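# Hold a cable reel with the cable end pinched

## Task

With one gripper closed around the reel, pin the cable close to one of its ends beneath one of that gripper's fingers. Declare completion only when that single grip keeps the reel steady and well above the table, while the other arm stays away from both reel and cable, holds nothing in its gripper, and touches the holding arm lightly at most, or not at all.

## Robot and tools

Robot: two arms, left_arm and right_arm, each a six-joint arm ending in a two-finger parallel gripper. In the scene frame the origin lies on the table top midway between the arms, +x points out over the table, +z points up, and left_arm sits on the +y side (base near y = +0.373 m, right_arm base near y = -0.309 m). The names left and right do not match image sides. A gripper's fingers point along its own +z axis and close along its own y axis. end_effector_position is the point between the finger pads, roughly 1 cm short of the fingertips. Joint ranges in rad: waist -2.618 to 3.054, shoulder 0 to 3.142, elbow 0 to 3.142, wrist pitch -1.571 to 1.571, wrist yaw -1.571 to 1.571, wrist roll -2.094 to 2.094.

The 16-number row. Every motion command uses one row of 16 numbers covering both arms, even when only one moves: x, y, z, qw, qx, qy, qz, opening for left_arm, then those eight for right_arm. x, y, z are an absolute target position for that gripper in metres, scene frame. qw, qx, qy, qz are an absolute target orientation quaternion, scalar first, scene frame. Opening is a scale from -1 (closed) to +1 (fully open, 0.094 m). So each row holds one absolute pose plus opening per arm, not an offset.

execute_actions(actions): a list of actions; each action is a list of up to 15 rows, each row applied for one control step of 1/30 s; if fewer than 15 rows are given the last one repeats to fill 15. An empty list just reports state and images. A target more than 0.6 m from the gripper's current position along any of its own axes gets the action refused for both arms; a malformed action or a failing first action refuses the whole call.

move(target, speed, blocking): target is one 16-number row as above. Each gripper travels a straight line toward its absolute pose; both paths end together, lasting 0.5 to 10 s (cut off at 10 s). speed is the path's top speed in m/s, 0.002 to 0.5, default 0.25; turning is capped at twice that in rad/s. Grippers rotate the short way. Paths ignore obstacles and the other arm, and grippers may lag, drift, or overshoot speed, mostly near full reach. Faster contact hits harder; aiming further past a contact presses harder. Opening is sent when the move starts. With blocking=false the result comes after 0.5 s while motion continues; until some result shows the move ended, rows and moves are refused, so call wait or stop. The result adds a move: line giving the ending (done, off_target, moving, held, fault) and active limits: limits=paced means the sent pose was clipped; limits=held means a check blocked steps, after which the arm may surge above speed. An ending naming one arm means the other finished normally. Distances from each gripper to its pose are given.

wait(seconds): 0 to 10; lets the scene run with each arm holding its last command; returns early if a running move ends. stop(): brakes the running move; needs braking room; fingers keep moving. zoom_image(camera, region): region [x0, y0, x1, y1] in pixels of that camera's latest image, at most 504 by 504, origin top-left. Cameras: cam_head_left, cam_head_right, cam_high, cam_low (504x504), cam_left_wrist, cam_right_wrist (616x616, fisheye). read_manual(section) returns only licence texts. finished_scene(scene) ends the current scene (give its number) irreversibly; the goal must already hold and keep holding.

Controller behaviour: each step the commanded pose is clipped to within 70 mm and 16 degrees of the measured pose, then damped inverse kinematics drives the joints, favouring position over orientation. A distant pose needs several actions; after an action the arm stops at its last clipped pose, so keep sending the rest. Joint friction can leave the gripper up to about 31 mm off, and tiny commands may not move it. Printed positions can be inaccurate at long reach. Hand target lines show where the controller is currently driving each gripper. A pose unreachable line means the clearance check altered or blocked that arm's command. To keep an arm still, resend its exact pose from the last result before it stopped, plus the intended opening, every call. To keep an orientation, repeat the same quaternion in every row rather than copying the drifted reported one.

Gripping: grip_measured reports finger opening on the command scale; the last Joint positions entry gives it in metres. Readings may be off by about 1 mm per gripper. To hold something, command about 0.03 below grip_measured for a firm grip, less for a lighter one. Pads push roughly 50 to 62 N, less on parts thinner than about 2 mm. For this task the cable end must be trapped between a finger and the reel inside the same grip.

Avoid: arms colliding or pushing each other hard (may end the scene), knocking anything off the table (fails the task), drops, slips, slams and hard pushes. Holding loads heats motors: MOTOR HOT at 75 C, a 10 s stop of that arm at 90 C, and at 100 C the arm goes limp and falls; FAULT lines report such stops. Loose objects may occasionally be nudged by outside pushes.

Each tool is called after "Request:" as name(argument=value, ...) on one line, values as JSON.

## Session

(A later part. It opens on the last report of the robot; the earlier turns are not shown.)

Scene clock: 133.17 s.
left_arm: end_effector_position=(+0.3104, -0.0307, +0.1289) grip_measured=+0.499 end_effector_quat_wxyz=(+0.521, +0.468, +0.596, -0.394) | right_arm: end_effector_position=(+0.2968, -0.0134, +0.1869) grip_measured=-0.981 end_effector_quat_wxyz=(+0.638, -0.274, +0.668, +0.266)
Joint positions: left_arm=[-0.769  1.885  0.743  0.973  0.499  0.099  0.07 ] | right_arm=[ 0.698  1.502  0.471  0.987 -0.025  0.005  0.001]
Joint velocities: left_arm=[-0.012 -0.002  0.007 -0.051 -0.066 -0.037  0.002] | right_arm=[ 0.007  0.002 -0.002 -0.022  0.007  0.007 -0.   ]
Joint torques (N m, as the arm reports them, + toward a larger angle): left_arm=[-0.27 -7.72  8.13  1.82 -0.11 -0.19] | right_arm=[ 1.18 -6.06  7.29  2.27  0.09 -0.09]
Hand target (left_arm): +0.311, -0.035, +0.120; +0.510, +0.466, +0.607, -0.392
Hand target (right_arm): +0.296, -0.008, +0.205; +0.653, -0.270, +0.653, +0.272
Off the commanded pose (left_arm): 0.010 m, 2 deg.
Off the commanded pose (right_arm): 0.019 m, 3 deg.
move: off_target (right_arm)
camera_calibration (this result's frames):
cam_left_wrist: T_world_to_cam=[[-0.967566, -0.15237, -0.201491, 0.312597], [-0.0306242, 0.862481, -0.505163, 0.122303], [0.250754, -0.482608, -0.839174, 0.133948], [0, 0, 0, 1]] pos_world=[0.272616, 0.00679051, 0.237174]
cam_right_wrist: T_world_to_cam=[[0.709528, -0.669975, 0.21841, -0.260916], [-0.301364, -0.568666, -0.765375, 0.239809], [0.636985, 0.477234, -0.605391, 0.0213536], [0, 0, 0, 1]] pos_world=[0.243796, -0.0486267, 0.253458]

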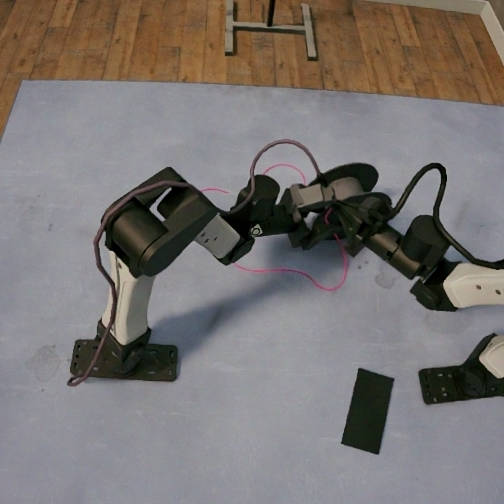

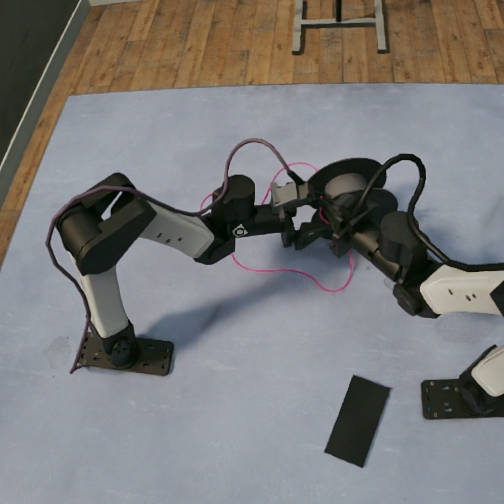

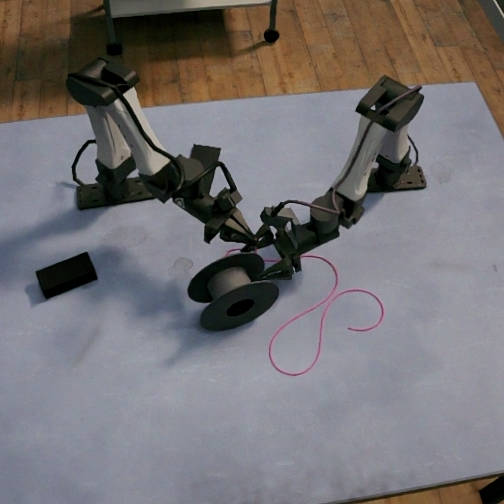

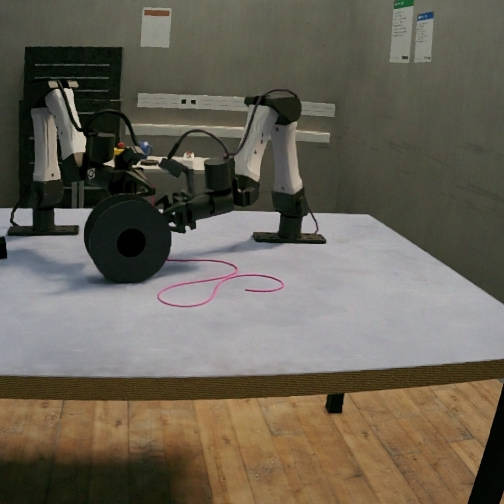

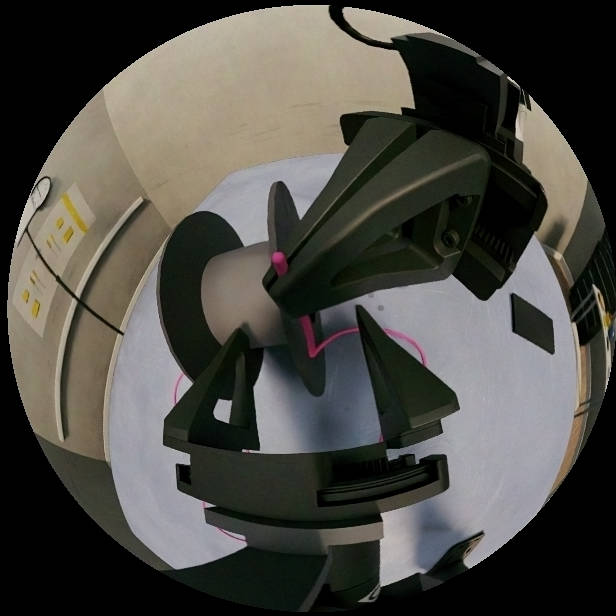

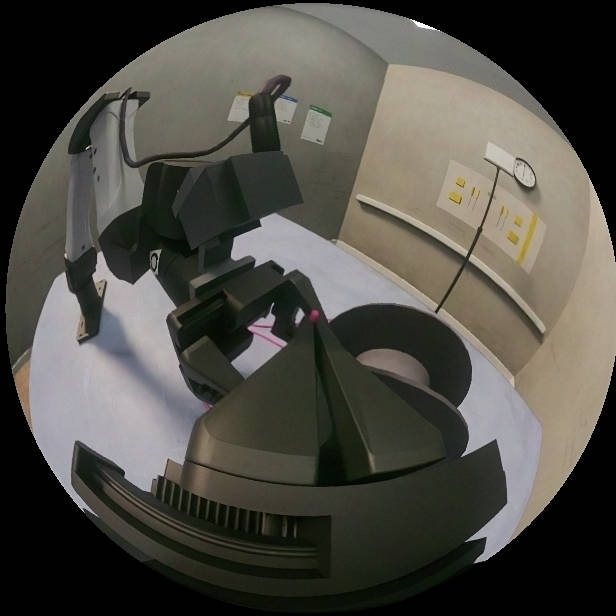

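Request:
move(target=[0.314,-0.042,0.12,0.51,0.466,0.607,-0.392,-0.7,0.295,0.0,0.205,0.653,-0.271,0.653,0.271,-1], speed=0.03)

Request:
zoom_image(camera="cam_left_wrist", region=[200,200,420,460])

Scene clock: 140.10 s.
left_arm: end_effector_position=(+0.3123, -0.0378, +0.1284) grip_measured=-0.699 end_effector_quat_wxyz=(+0.519, +0.468, +0.596, -0.394) | right_arm: end_effector_position=(+0.2942, -0.0070, +0.1906) grip_measured=-0.981 end_effector_quat_wxyz=(+0.640, -0.273, +0.667, +0.265)
Joint positions: left_arm=[-0.778  1.904  0.772  0.962  0.491  0.098  0.014] | right_arm=[0.725 1.502 0.485 0.977 0.004 0.005 0.001]
Joint velocities: left_arm=[-0.007 -0.002 -0.002  0.051 -0.007 -0.037  0.001] | right_arm=[ 0.007 -0.017  0.002  0.037 -0.007 -0.095 -0.   ]
Joint torques (N m, as the arm reports them, + toward a larger angle): left_arm=[-0.32 -7.99  8.21  1.83 -0.12 -0.2 ] | right_arm=[ 1.2  -4.81  7.4   2.36  0.08 -0.09]
Hand target (left_arm): +0.314, -0.042, +0.120; +0.510, +0.466, +0.607, -0.392
Hand target (right_arm): +0.294, -0.001, +0.205; +0.653, -0.271, +0.653, +0.272
Off the commanded pose (left_arm): 0.010 m, 2 deg.
Off the commanded pose (right_arm): 0.016 m, 2 deg.
move: off_target (right_arm)
camera_calibration (this result's frames):
cam_left_wrist: T_world_to_cam=[[-0.968231, -0.150089, -0.200004, 0.313374], [-0.0296731, 0.863147, -0.504081, 0.127867], [0.24829, -0.482132, -0.840179, 0.130526], [0, 0, 0, 1]] pos_world=[0.274804, -0.00040294, 0.236796]
cam_right_wrist: T_world_to_cam=[[0.706849, -0.672357, 0.219776, -0.255136], [-0.2997, -0.566092, -0.767932, 0.245436], [0.640738, 0.476945, -0.601646, 0.0203627], [0, 0, 0, 1]] pos_world=[0.240852, -0.0423146, 0.256802]

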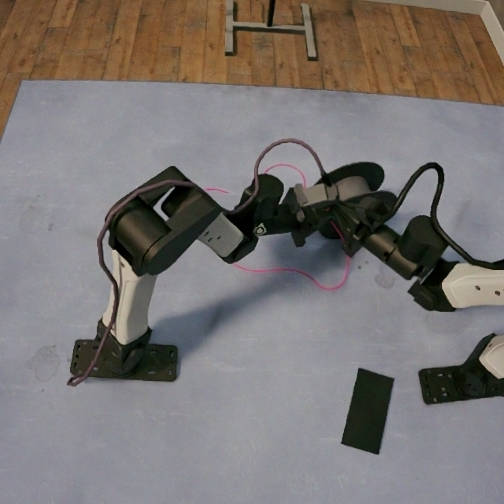

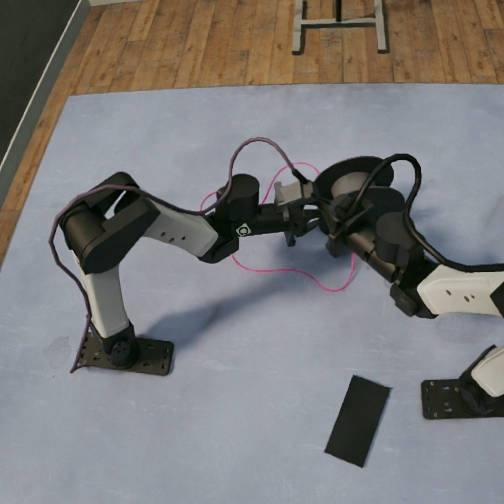

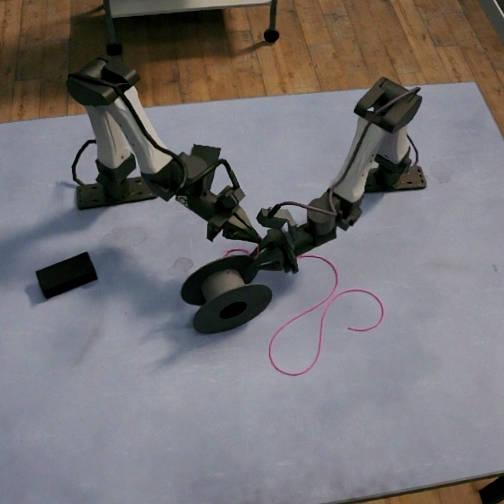

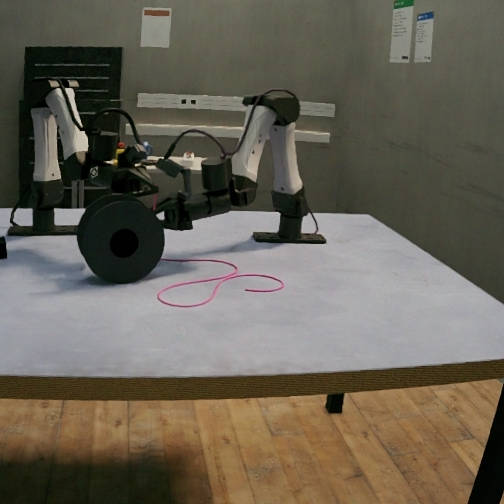

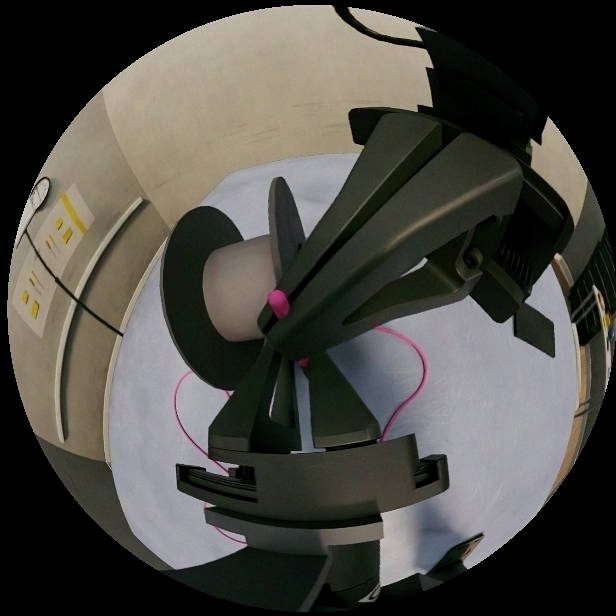

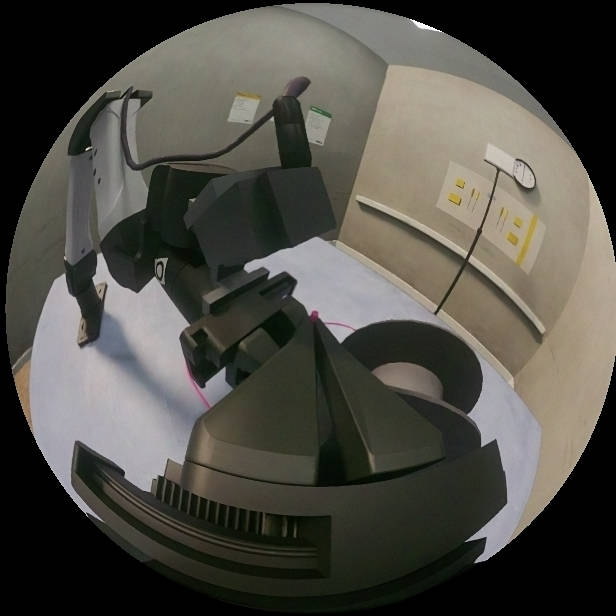

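Region (200, 200, 420, 460) of cam_left_wrist's 616x616 image, scaled by 1.938, with more detail than that image has; it fills the left 426 columns of this view, and the rest is white.

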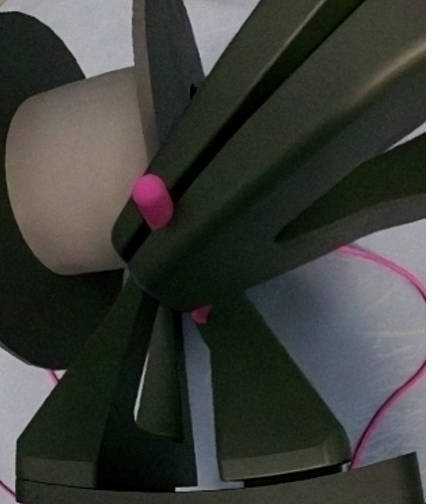

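Request:
move(target=[0.321,-0.068,0.118,0.51,0.466,0.607,-0.392,-0.5,0.302,-0.034,0.205,0.653,-0.271,0.653,0.271,-1], speed=0.03)

Request:
move(target=[0.321,-0.068,0.118,0.51,0.466,0.607,-0.392,-1,0.302,-0.034,0.205,0.653,-0.271,0.653,0.271,-1])

Request:
move(target=[0.321,-0.068,0.118,0.51,0.466,0.607,-0.392,-1,0.302,-0.034,0.205,0.653,-0.271,0.653,0.271,-0.7])

Request:
move(target=[0.321,-0.068,0.118,0.51,0.466,0.607,-0.392,-1,0.2,-0.16,0.21,0.653,-0.271,0.653,0.271,-0.7], speed=0.15)

Scene clock: 147.77 s.
left_arm: end_effector_position=(+0.3199, -0.0636, +0.1273) grip_measured=-0.501 end_effector_quat_wxyz=(+0.520, +0.467, +0.596, -0.394) | right_arm: end_effector_position=(+0.3036, -0.0285, +0.2035) grip_measured=-0.981 end_effector_quat_wxyz=(+0.650, -0.271, +0.656, +0.272)
Joint positions: left_arm=[-0.813  1.977  0.876  0.935  0.456  0.09   0.023] | right_arm=[ 0.632  1.449  0.468  0.972 -0.097  0.004  0.001]
Joint velocities: left_arm=[ 0.007  0.017  0.007 -0.022 -0.066  0.037  0.   ] | right_arm=[ 0.017  0.007  0.012 -0.022 -0.022 -0.11  -0.   ]
Joint torques (N m, as the arm reports them, + toward a larger angle): left_arm=[-0.36 -8.85  8.37  1.82 -0.08 -0.18] | right_arm=[-0.98 -5.84  4.47  2.26 -0.11 -0.11]
Hand target (left_arm): +0.321, -0.068, +0.118; +0.510, +0.466, +0.607, -0.393
Hand target (right_arm): +0.302, -0.034, +0.205; +0.653, -0.271, +0.653, +0.271
Off the commanded pose (left_arm): 0.010 m, 2 deg.
Off the commanded pose (right_arm): 0.006 m, 1 deg.
move: done
camera_calibration (this result's frames):
cam_left_wrist: T_world_to_cam=[[-0.967876, -0.152564, -0.199852, 0.316344], [-0.0315299, 0.862237, -0.505522, 0.150549], [0.249445, -0.482981, -0.839349, 0.114781], [0, 0, 0, 1]] pos_world=[0.282297, -0.0261093, 0.235669]
cam_right_wrist: T_world_to_cam=[[0.707187, -0.671801, 0.220385, -0.279268], [-0.27852, -0.551206, -0.78651, 0.243762], [0.649856, 0.494828, -0.576916, 0.0250763], [0, 0, 0, 1]] pos_world=[0.249092, -0.0656579, 0.267735]

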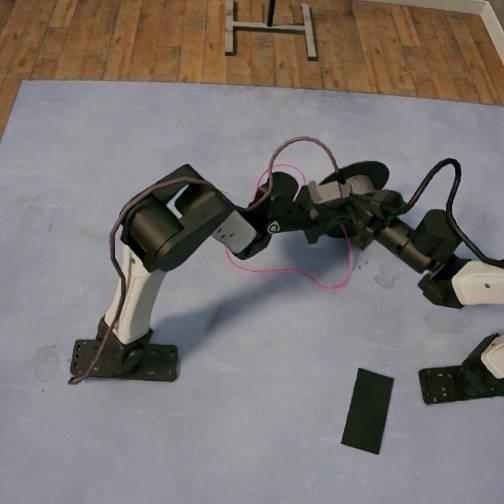

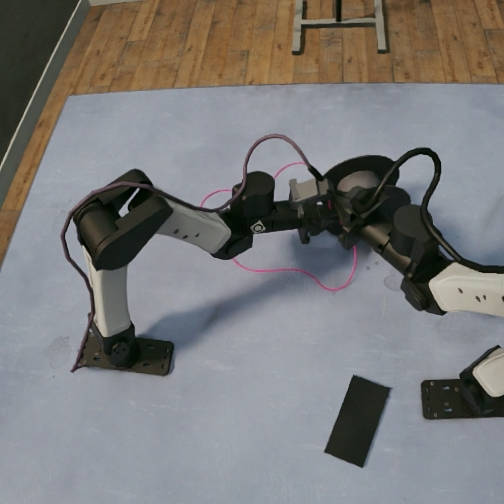

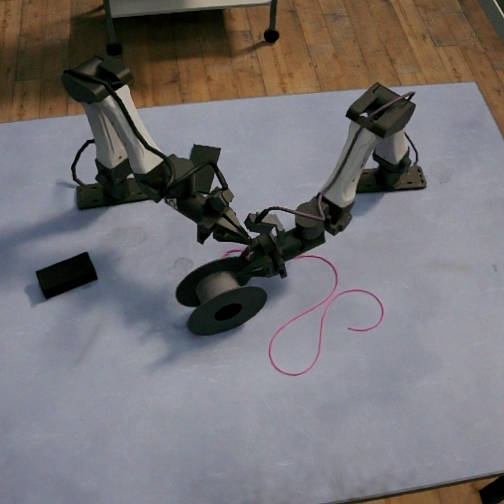

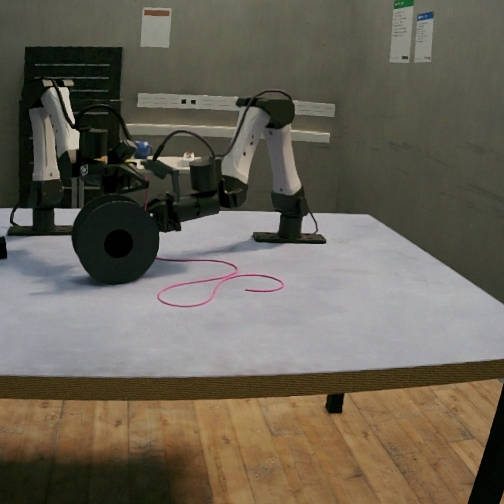

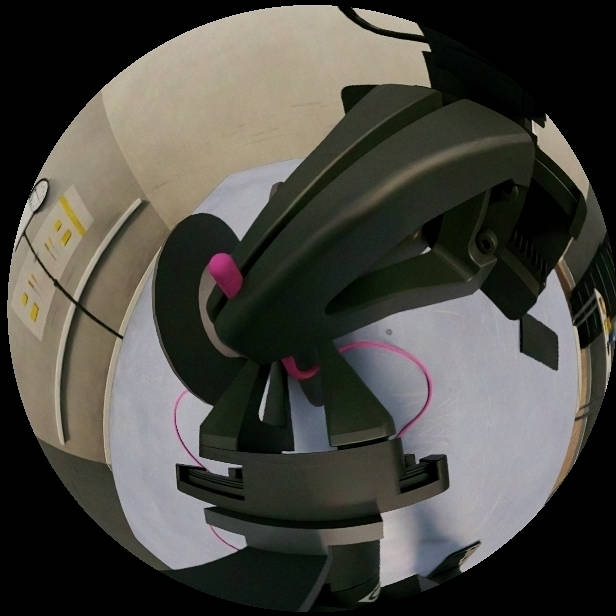

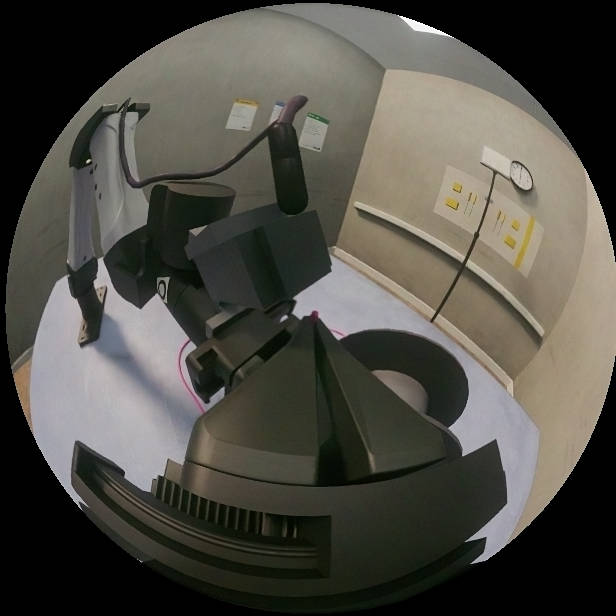

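Scene clock: 148.60 s.
left_arm: end_effector_position=(+0.3200, -0.0638, +0.1274) grip_measured=-0.932 end_effector_quat_wxyz=(+0.520, +0.465, +0.598, -0.395) | right_arm: end_effector_position=(+0.3032, -0.0283, +0.1995) grip_measured=-0.981 end_effector_quat_wxyz=(+0.644, -0.274, +0.661, +0.271)
Joint positions: left_arm=[-0.814  1.977  0.876  0.935  0.452  0.085  0.003] | right_arm=[ 0.632  1.449  0.468  0.956 -0.099  0.004  0.001]
Joint velocities: left_arm=[ 0.002 -0.002 -0.012 -0.037 -0.051  0.007  0.   ] | right_arm=[ 0.002  0.002 -0.012  0.022 -0.022 -0.022 -0.001]
Joint torques (N m, as the arm reports them, + toward a larger angle): left_arm=[-0.21 -8.98  8.36  1.82 -0.05 -0.13] | right_arm=[-0.91 -5.77  4.47  2.35 -0.09 -0.1 ]
Hand target (left_arm): +0.321, -0.068, +0.118; +0.510, +0.466, +0.607, -0.392
Hand target (right_arm): +0.302, -0.034, +0.205; +0.653, -0.271, +0.653, +0.271
Off the commanded pose (left_arm): 0.010 m, 2 deg.
Off the commanded pose (right_arm): 0.008 m, 1 deg.
move: done
camera_calibration (this result's frames):
cam_left_wrist: T_world_to_cam=[[-0.968153, -0.156032, -0.195788, 0.315813], [-0.036451, 0.861551, -0.506361, 0.152348], [0.24769, -0.483098, -0.839801, 0.115313], [0, 0, 0, 1]] pos_world=[0.282747, -0.0262707, 0.235815]
cam_right_wrist: T_world_to_cam=[[0.711381, -0.667877, 0.218809, -0.278858], [-0.286703, -0.56003, -0.777282, 0.241105], [0.641669, 0.490211, -0.589877, 0.0278462], [0, 0, 0, 1]] pos_world=[0.249632, -0.0648679, 0.264849]

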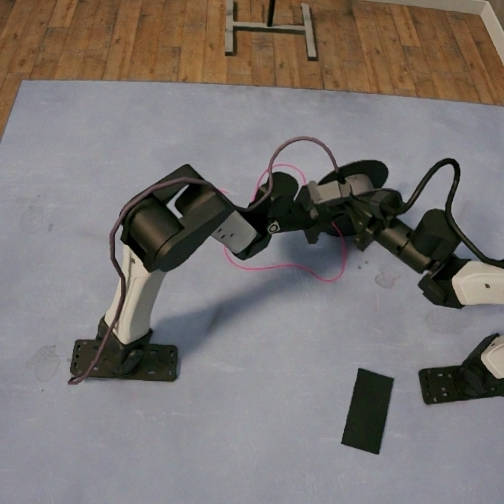

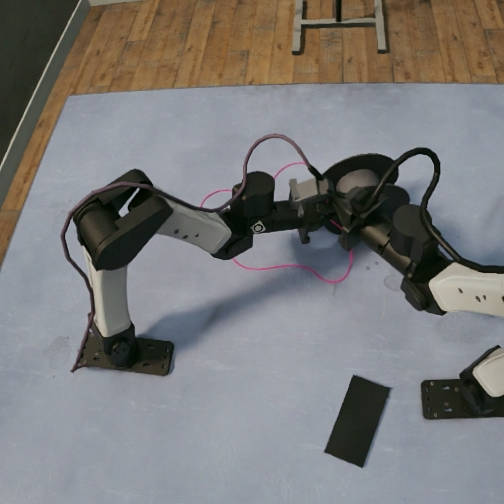

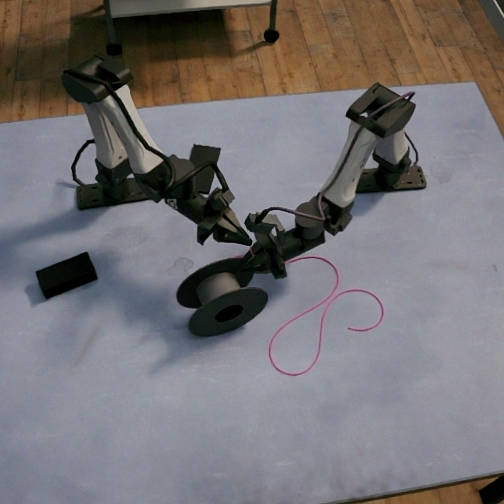

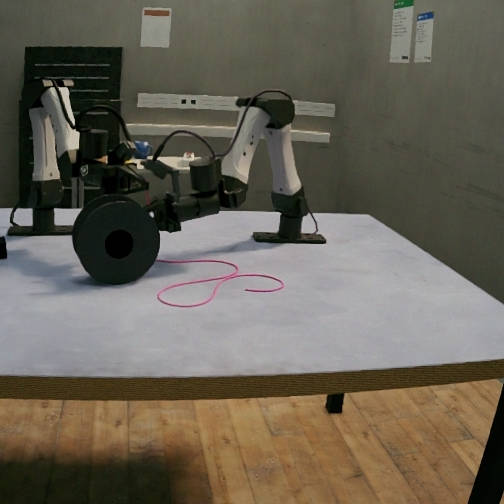

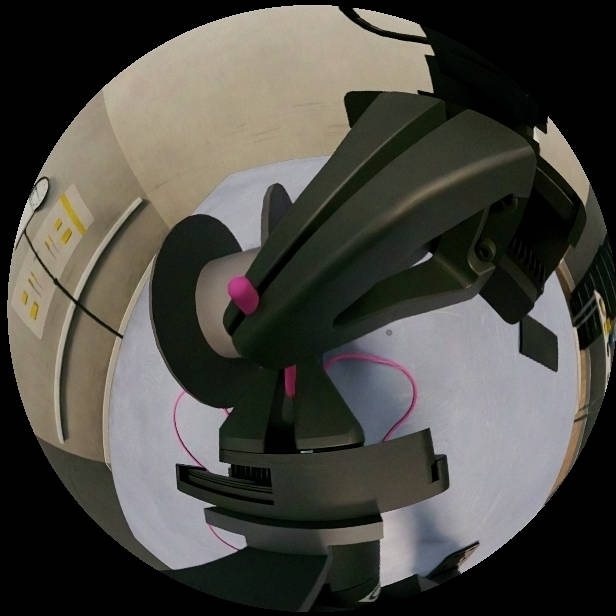

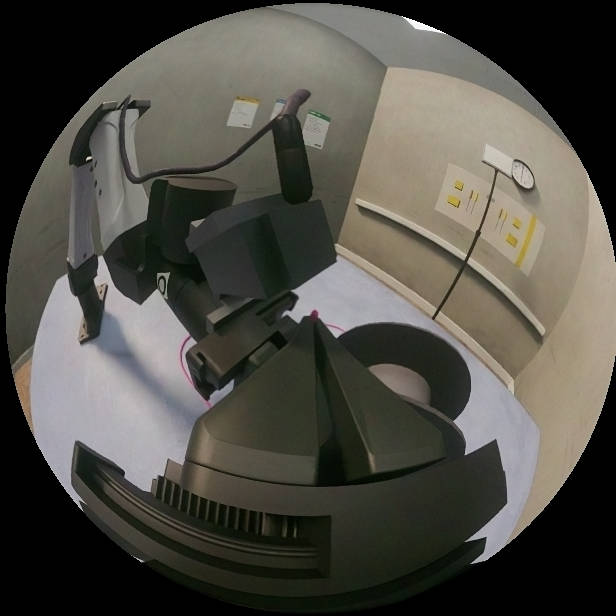

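Scene clock: 149.30 s.
left_arm: end_effector_position=(+0.3200, -0.0638, +0.1275) grip_measured=-0.932 end_effector_quat_wxyz=(+0.520, +0.465, +0.598, -0.395) | right_arm: end_effector_position=(+0.3032, -0.0283, +0.1994) grip_measured=-0.702 end_effector_quat_wxyz=(+0.644, -0.274, +0.661, +0.271)
Joint positions: left_arm=[-0.814  1.977  0.876  0.936  0.452  0.085  0.003] | right_arm=[ 0.632  1.449  0.468  0.956 -0.099  0.004  0.014]
Joint velocities: left_arm=[-0.007  0.012  0.002 -0.037 -0.022  0.007  0.001] | right_arm=[ 0.007  0.017  0.002 -0.066 -0.007  0.007  0.001]
Joint torques (N m, as the arm reports them, + toward a larger angle): left_arm=[-0.21 -8.83  8.48  1.81 -0.04 -0.13] | right_arm=[-0.89 -5.77  4.37  2.44 -0.07 -0.09]
Hand target (left_arm): +0.321, -0.068, +0.118; +0.510, +0.466, +0.607, -0.392
Hand target (right_arm): +0.302, -0.034, +0.205; +0.653, -0.271, +0.653, +0.271
Off the commanded pose (left_arm): 0.010 m, 2 deg.
Off the commanded pose (right_arm): 0.008 m, 1 deg.
move: done
camera_calibration (this result's frames):
cam_left_wrist: T_world_to_cam=[[-0.968104, -0.156088, -0.195986, 0.315843], [-0.0363239, 0.861405, -0.506618, 0.152384], [0.2479, -0.48334, -0.8396, 0.11527], [0, 0, 0, 1]] pos_world=[0.282729, -0.0262503, 0.235881]
cam_right_wrist: T_world_to_cam=[[0.711445, -0.667824, 0.218762, -0.278846], [-0.286932, -0.560219, -0.777062, 0.241051], [0.641495, 0.490067, -0.590185, 0.0279028], [0, 0, 0, 1]] pos_world=[0.249649, -0.0648534, 0.26478]

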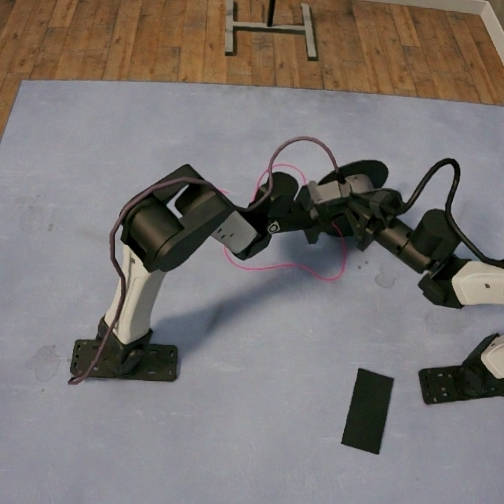

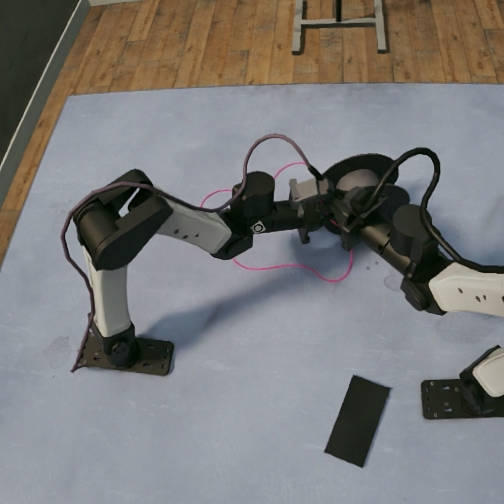

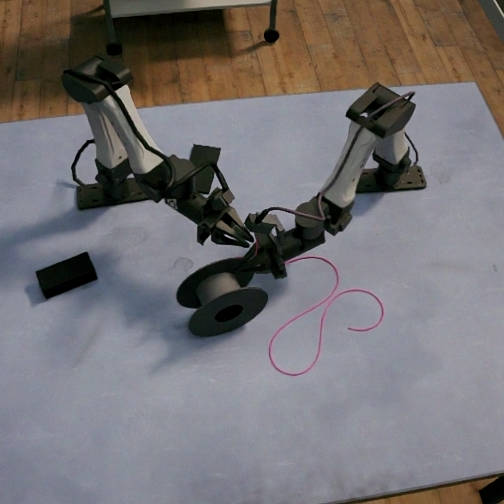

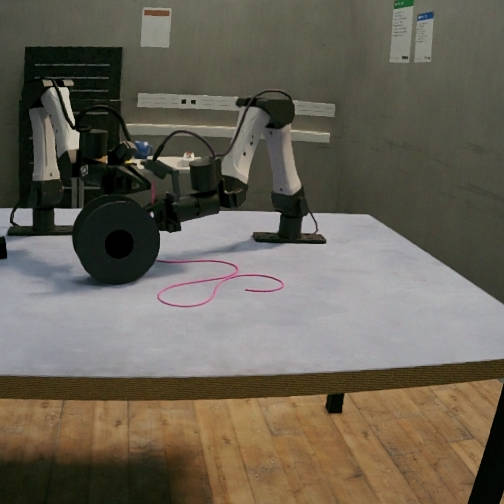

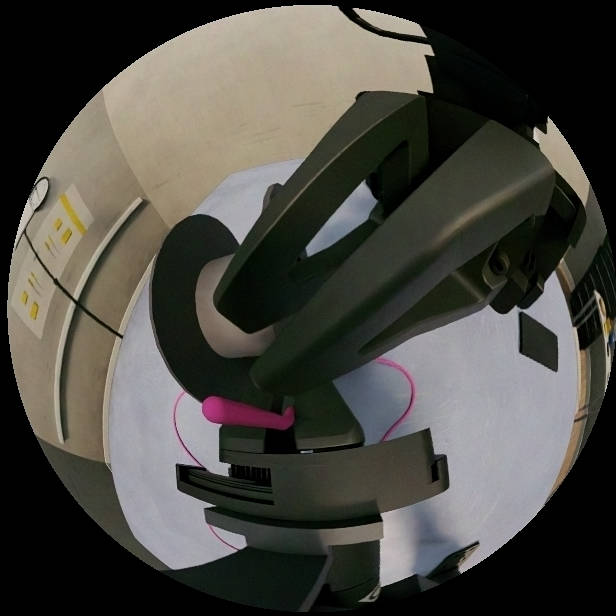

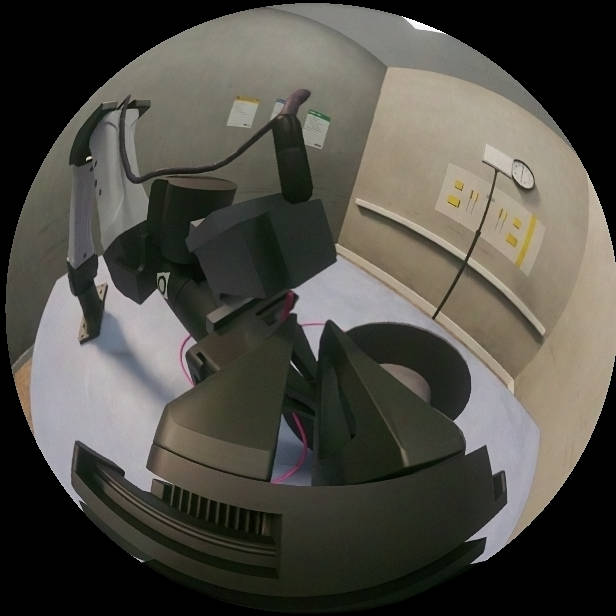

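Scene clock: 151.33 s.
left_arm: end_effector_position=(+0.3200, -0.0638, +0.1275) grip_measured=-0.932 end_effector_quat_wxyz=(+0.520, +0.465, +0.598, -0.395) | right_arm: end_effector_position=(+0.1997, -0.1603, +0.1961) grip_measured=-0.702 end_effector_quat_wxyz=(+0.637, -0.271, +0.668, +0.273)
Joint positions: left_arm=[-0.814  1.977  0.876  0.936  0.452  0.085  0.003] | right_arm=[ 0.231  0.278  0.118  0.116 -0.5   -0.002  0.014]
Joint velocities: left_arm=[-0.007  0.012 -0.002 -0.051  0.022 -0.022 -0.001] | right_arm=[-0.012  0.002 -0.002 -0.066 -0.007 -0.095  0.   ]
Joint torques (N m, as the arm reports them, + toward a larger angle): left_arm=[-0.23 -8.95  8.44  1.81 -0.04 -0.1 ] | right_arm=[-1.    0.36  8.88  2.19 -0.09 -0.17]
Hand target (left_arm): +0.321, -0.068, +0.118; +0.510, +0.466, +0.607, -0.392
Hand target (right_arm): +0.199, -0.163, +0.212; +0.653, -0.273, +0.653, +0.268
Off the commanded pose (left_arm): 0.010 m, 2 deg.
Off the commanded pose (right_arm): 0.014 m, 2 deg.
move: off_target (right_arm)
camera_calibration (this result's frames):
cam_left_wrist: T_world_to_cam=[[-0.967992, -0.156071, -0.196552, 0.315905], [-0.0359637, 0.861311, -0.506804, 0.152339], [0.24839, -0.483513, -0.839355, 0.115135], [0, 0, 0, 1]] pos_world=[0.282674, -0.0262383, 0.235937]
cam_right_wrist: T_world_to_cam=[[0.71527, -0.667822, 0.205919, -0.290885], [-0.302072, -0.561152, -0.770624, 0.136433], [0.630191, 0.489002, -0.603105, 0.161685], [0, 0, 0, 1]] pos_world=[0.147382, -0.196763, 0.262551]

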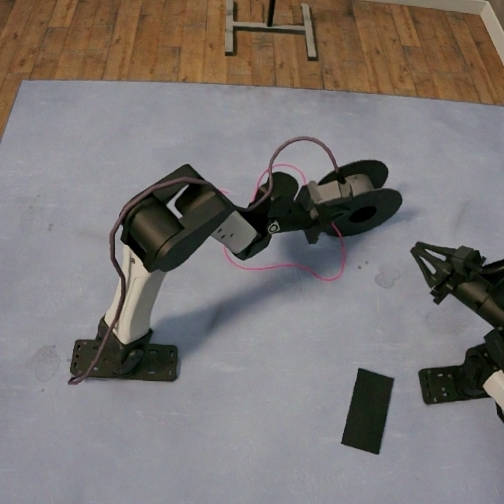

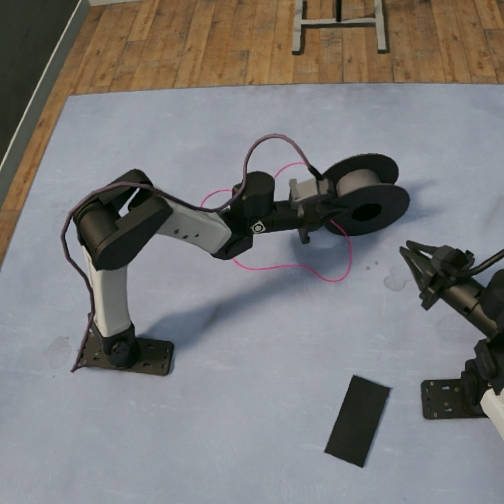

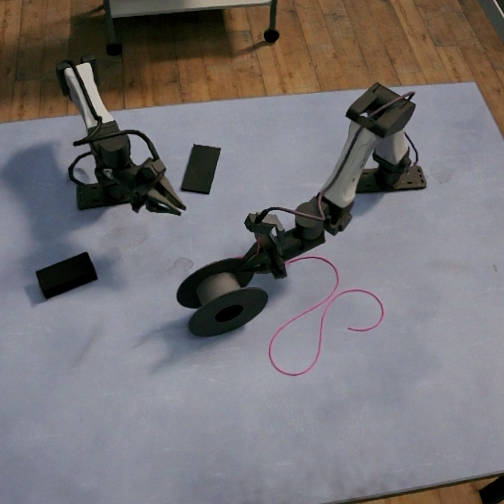

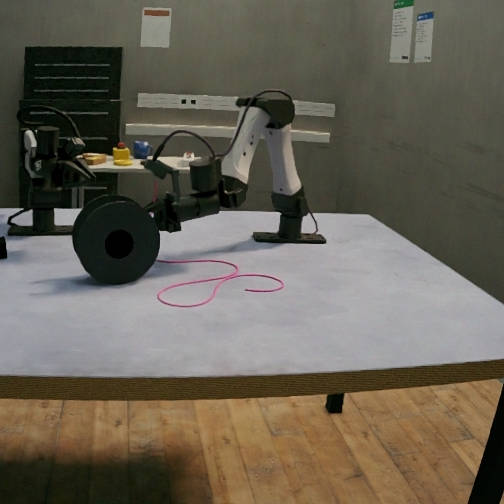

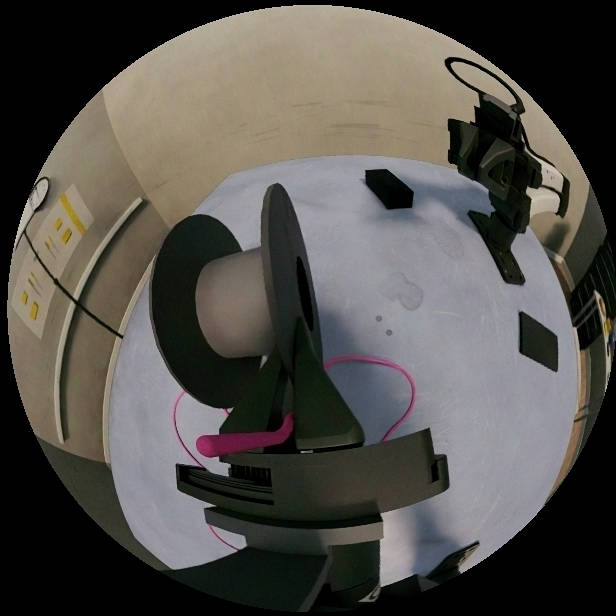

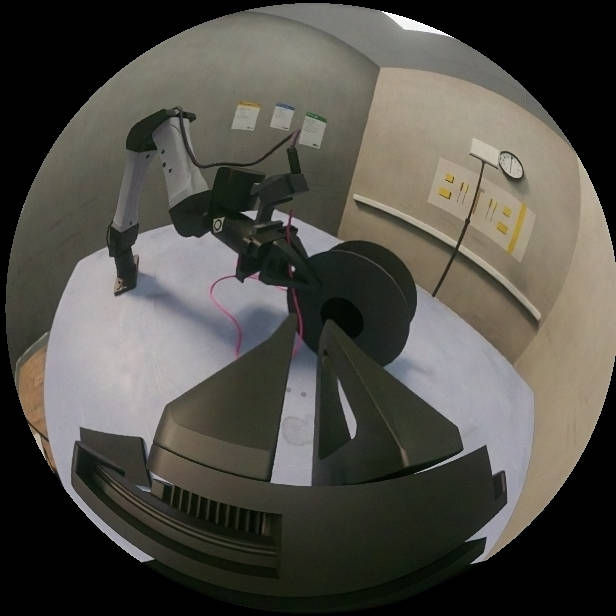

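Request:
zoom_image(camera="cam_right_wrist", region=[230,190,380,340])

Request:
zoom_image(camera="cam_left_wrist", region=[220,300,380,460])

Region (230, 190, 380, 340) of cam_right_wrist's 616x616 image, scaled by 3.360, with more detail than that image has.

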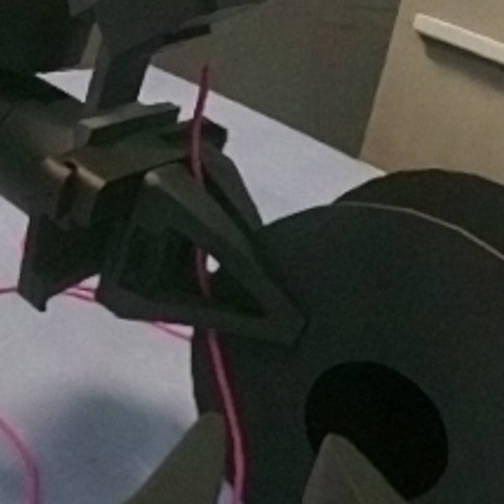

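Region (220, 300, 380, 460) of cam_left_wrist's 616x616 image, scaled by 3.150, with more detail than that image has.

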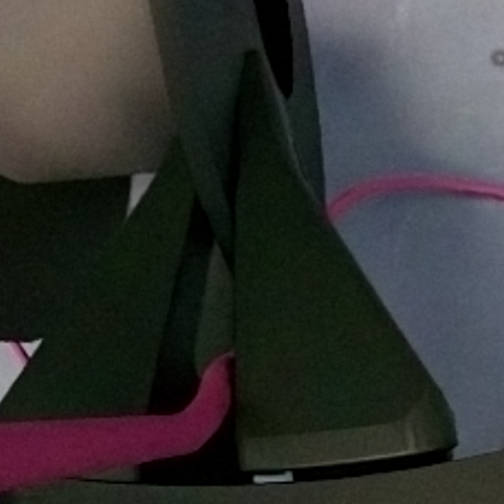

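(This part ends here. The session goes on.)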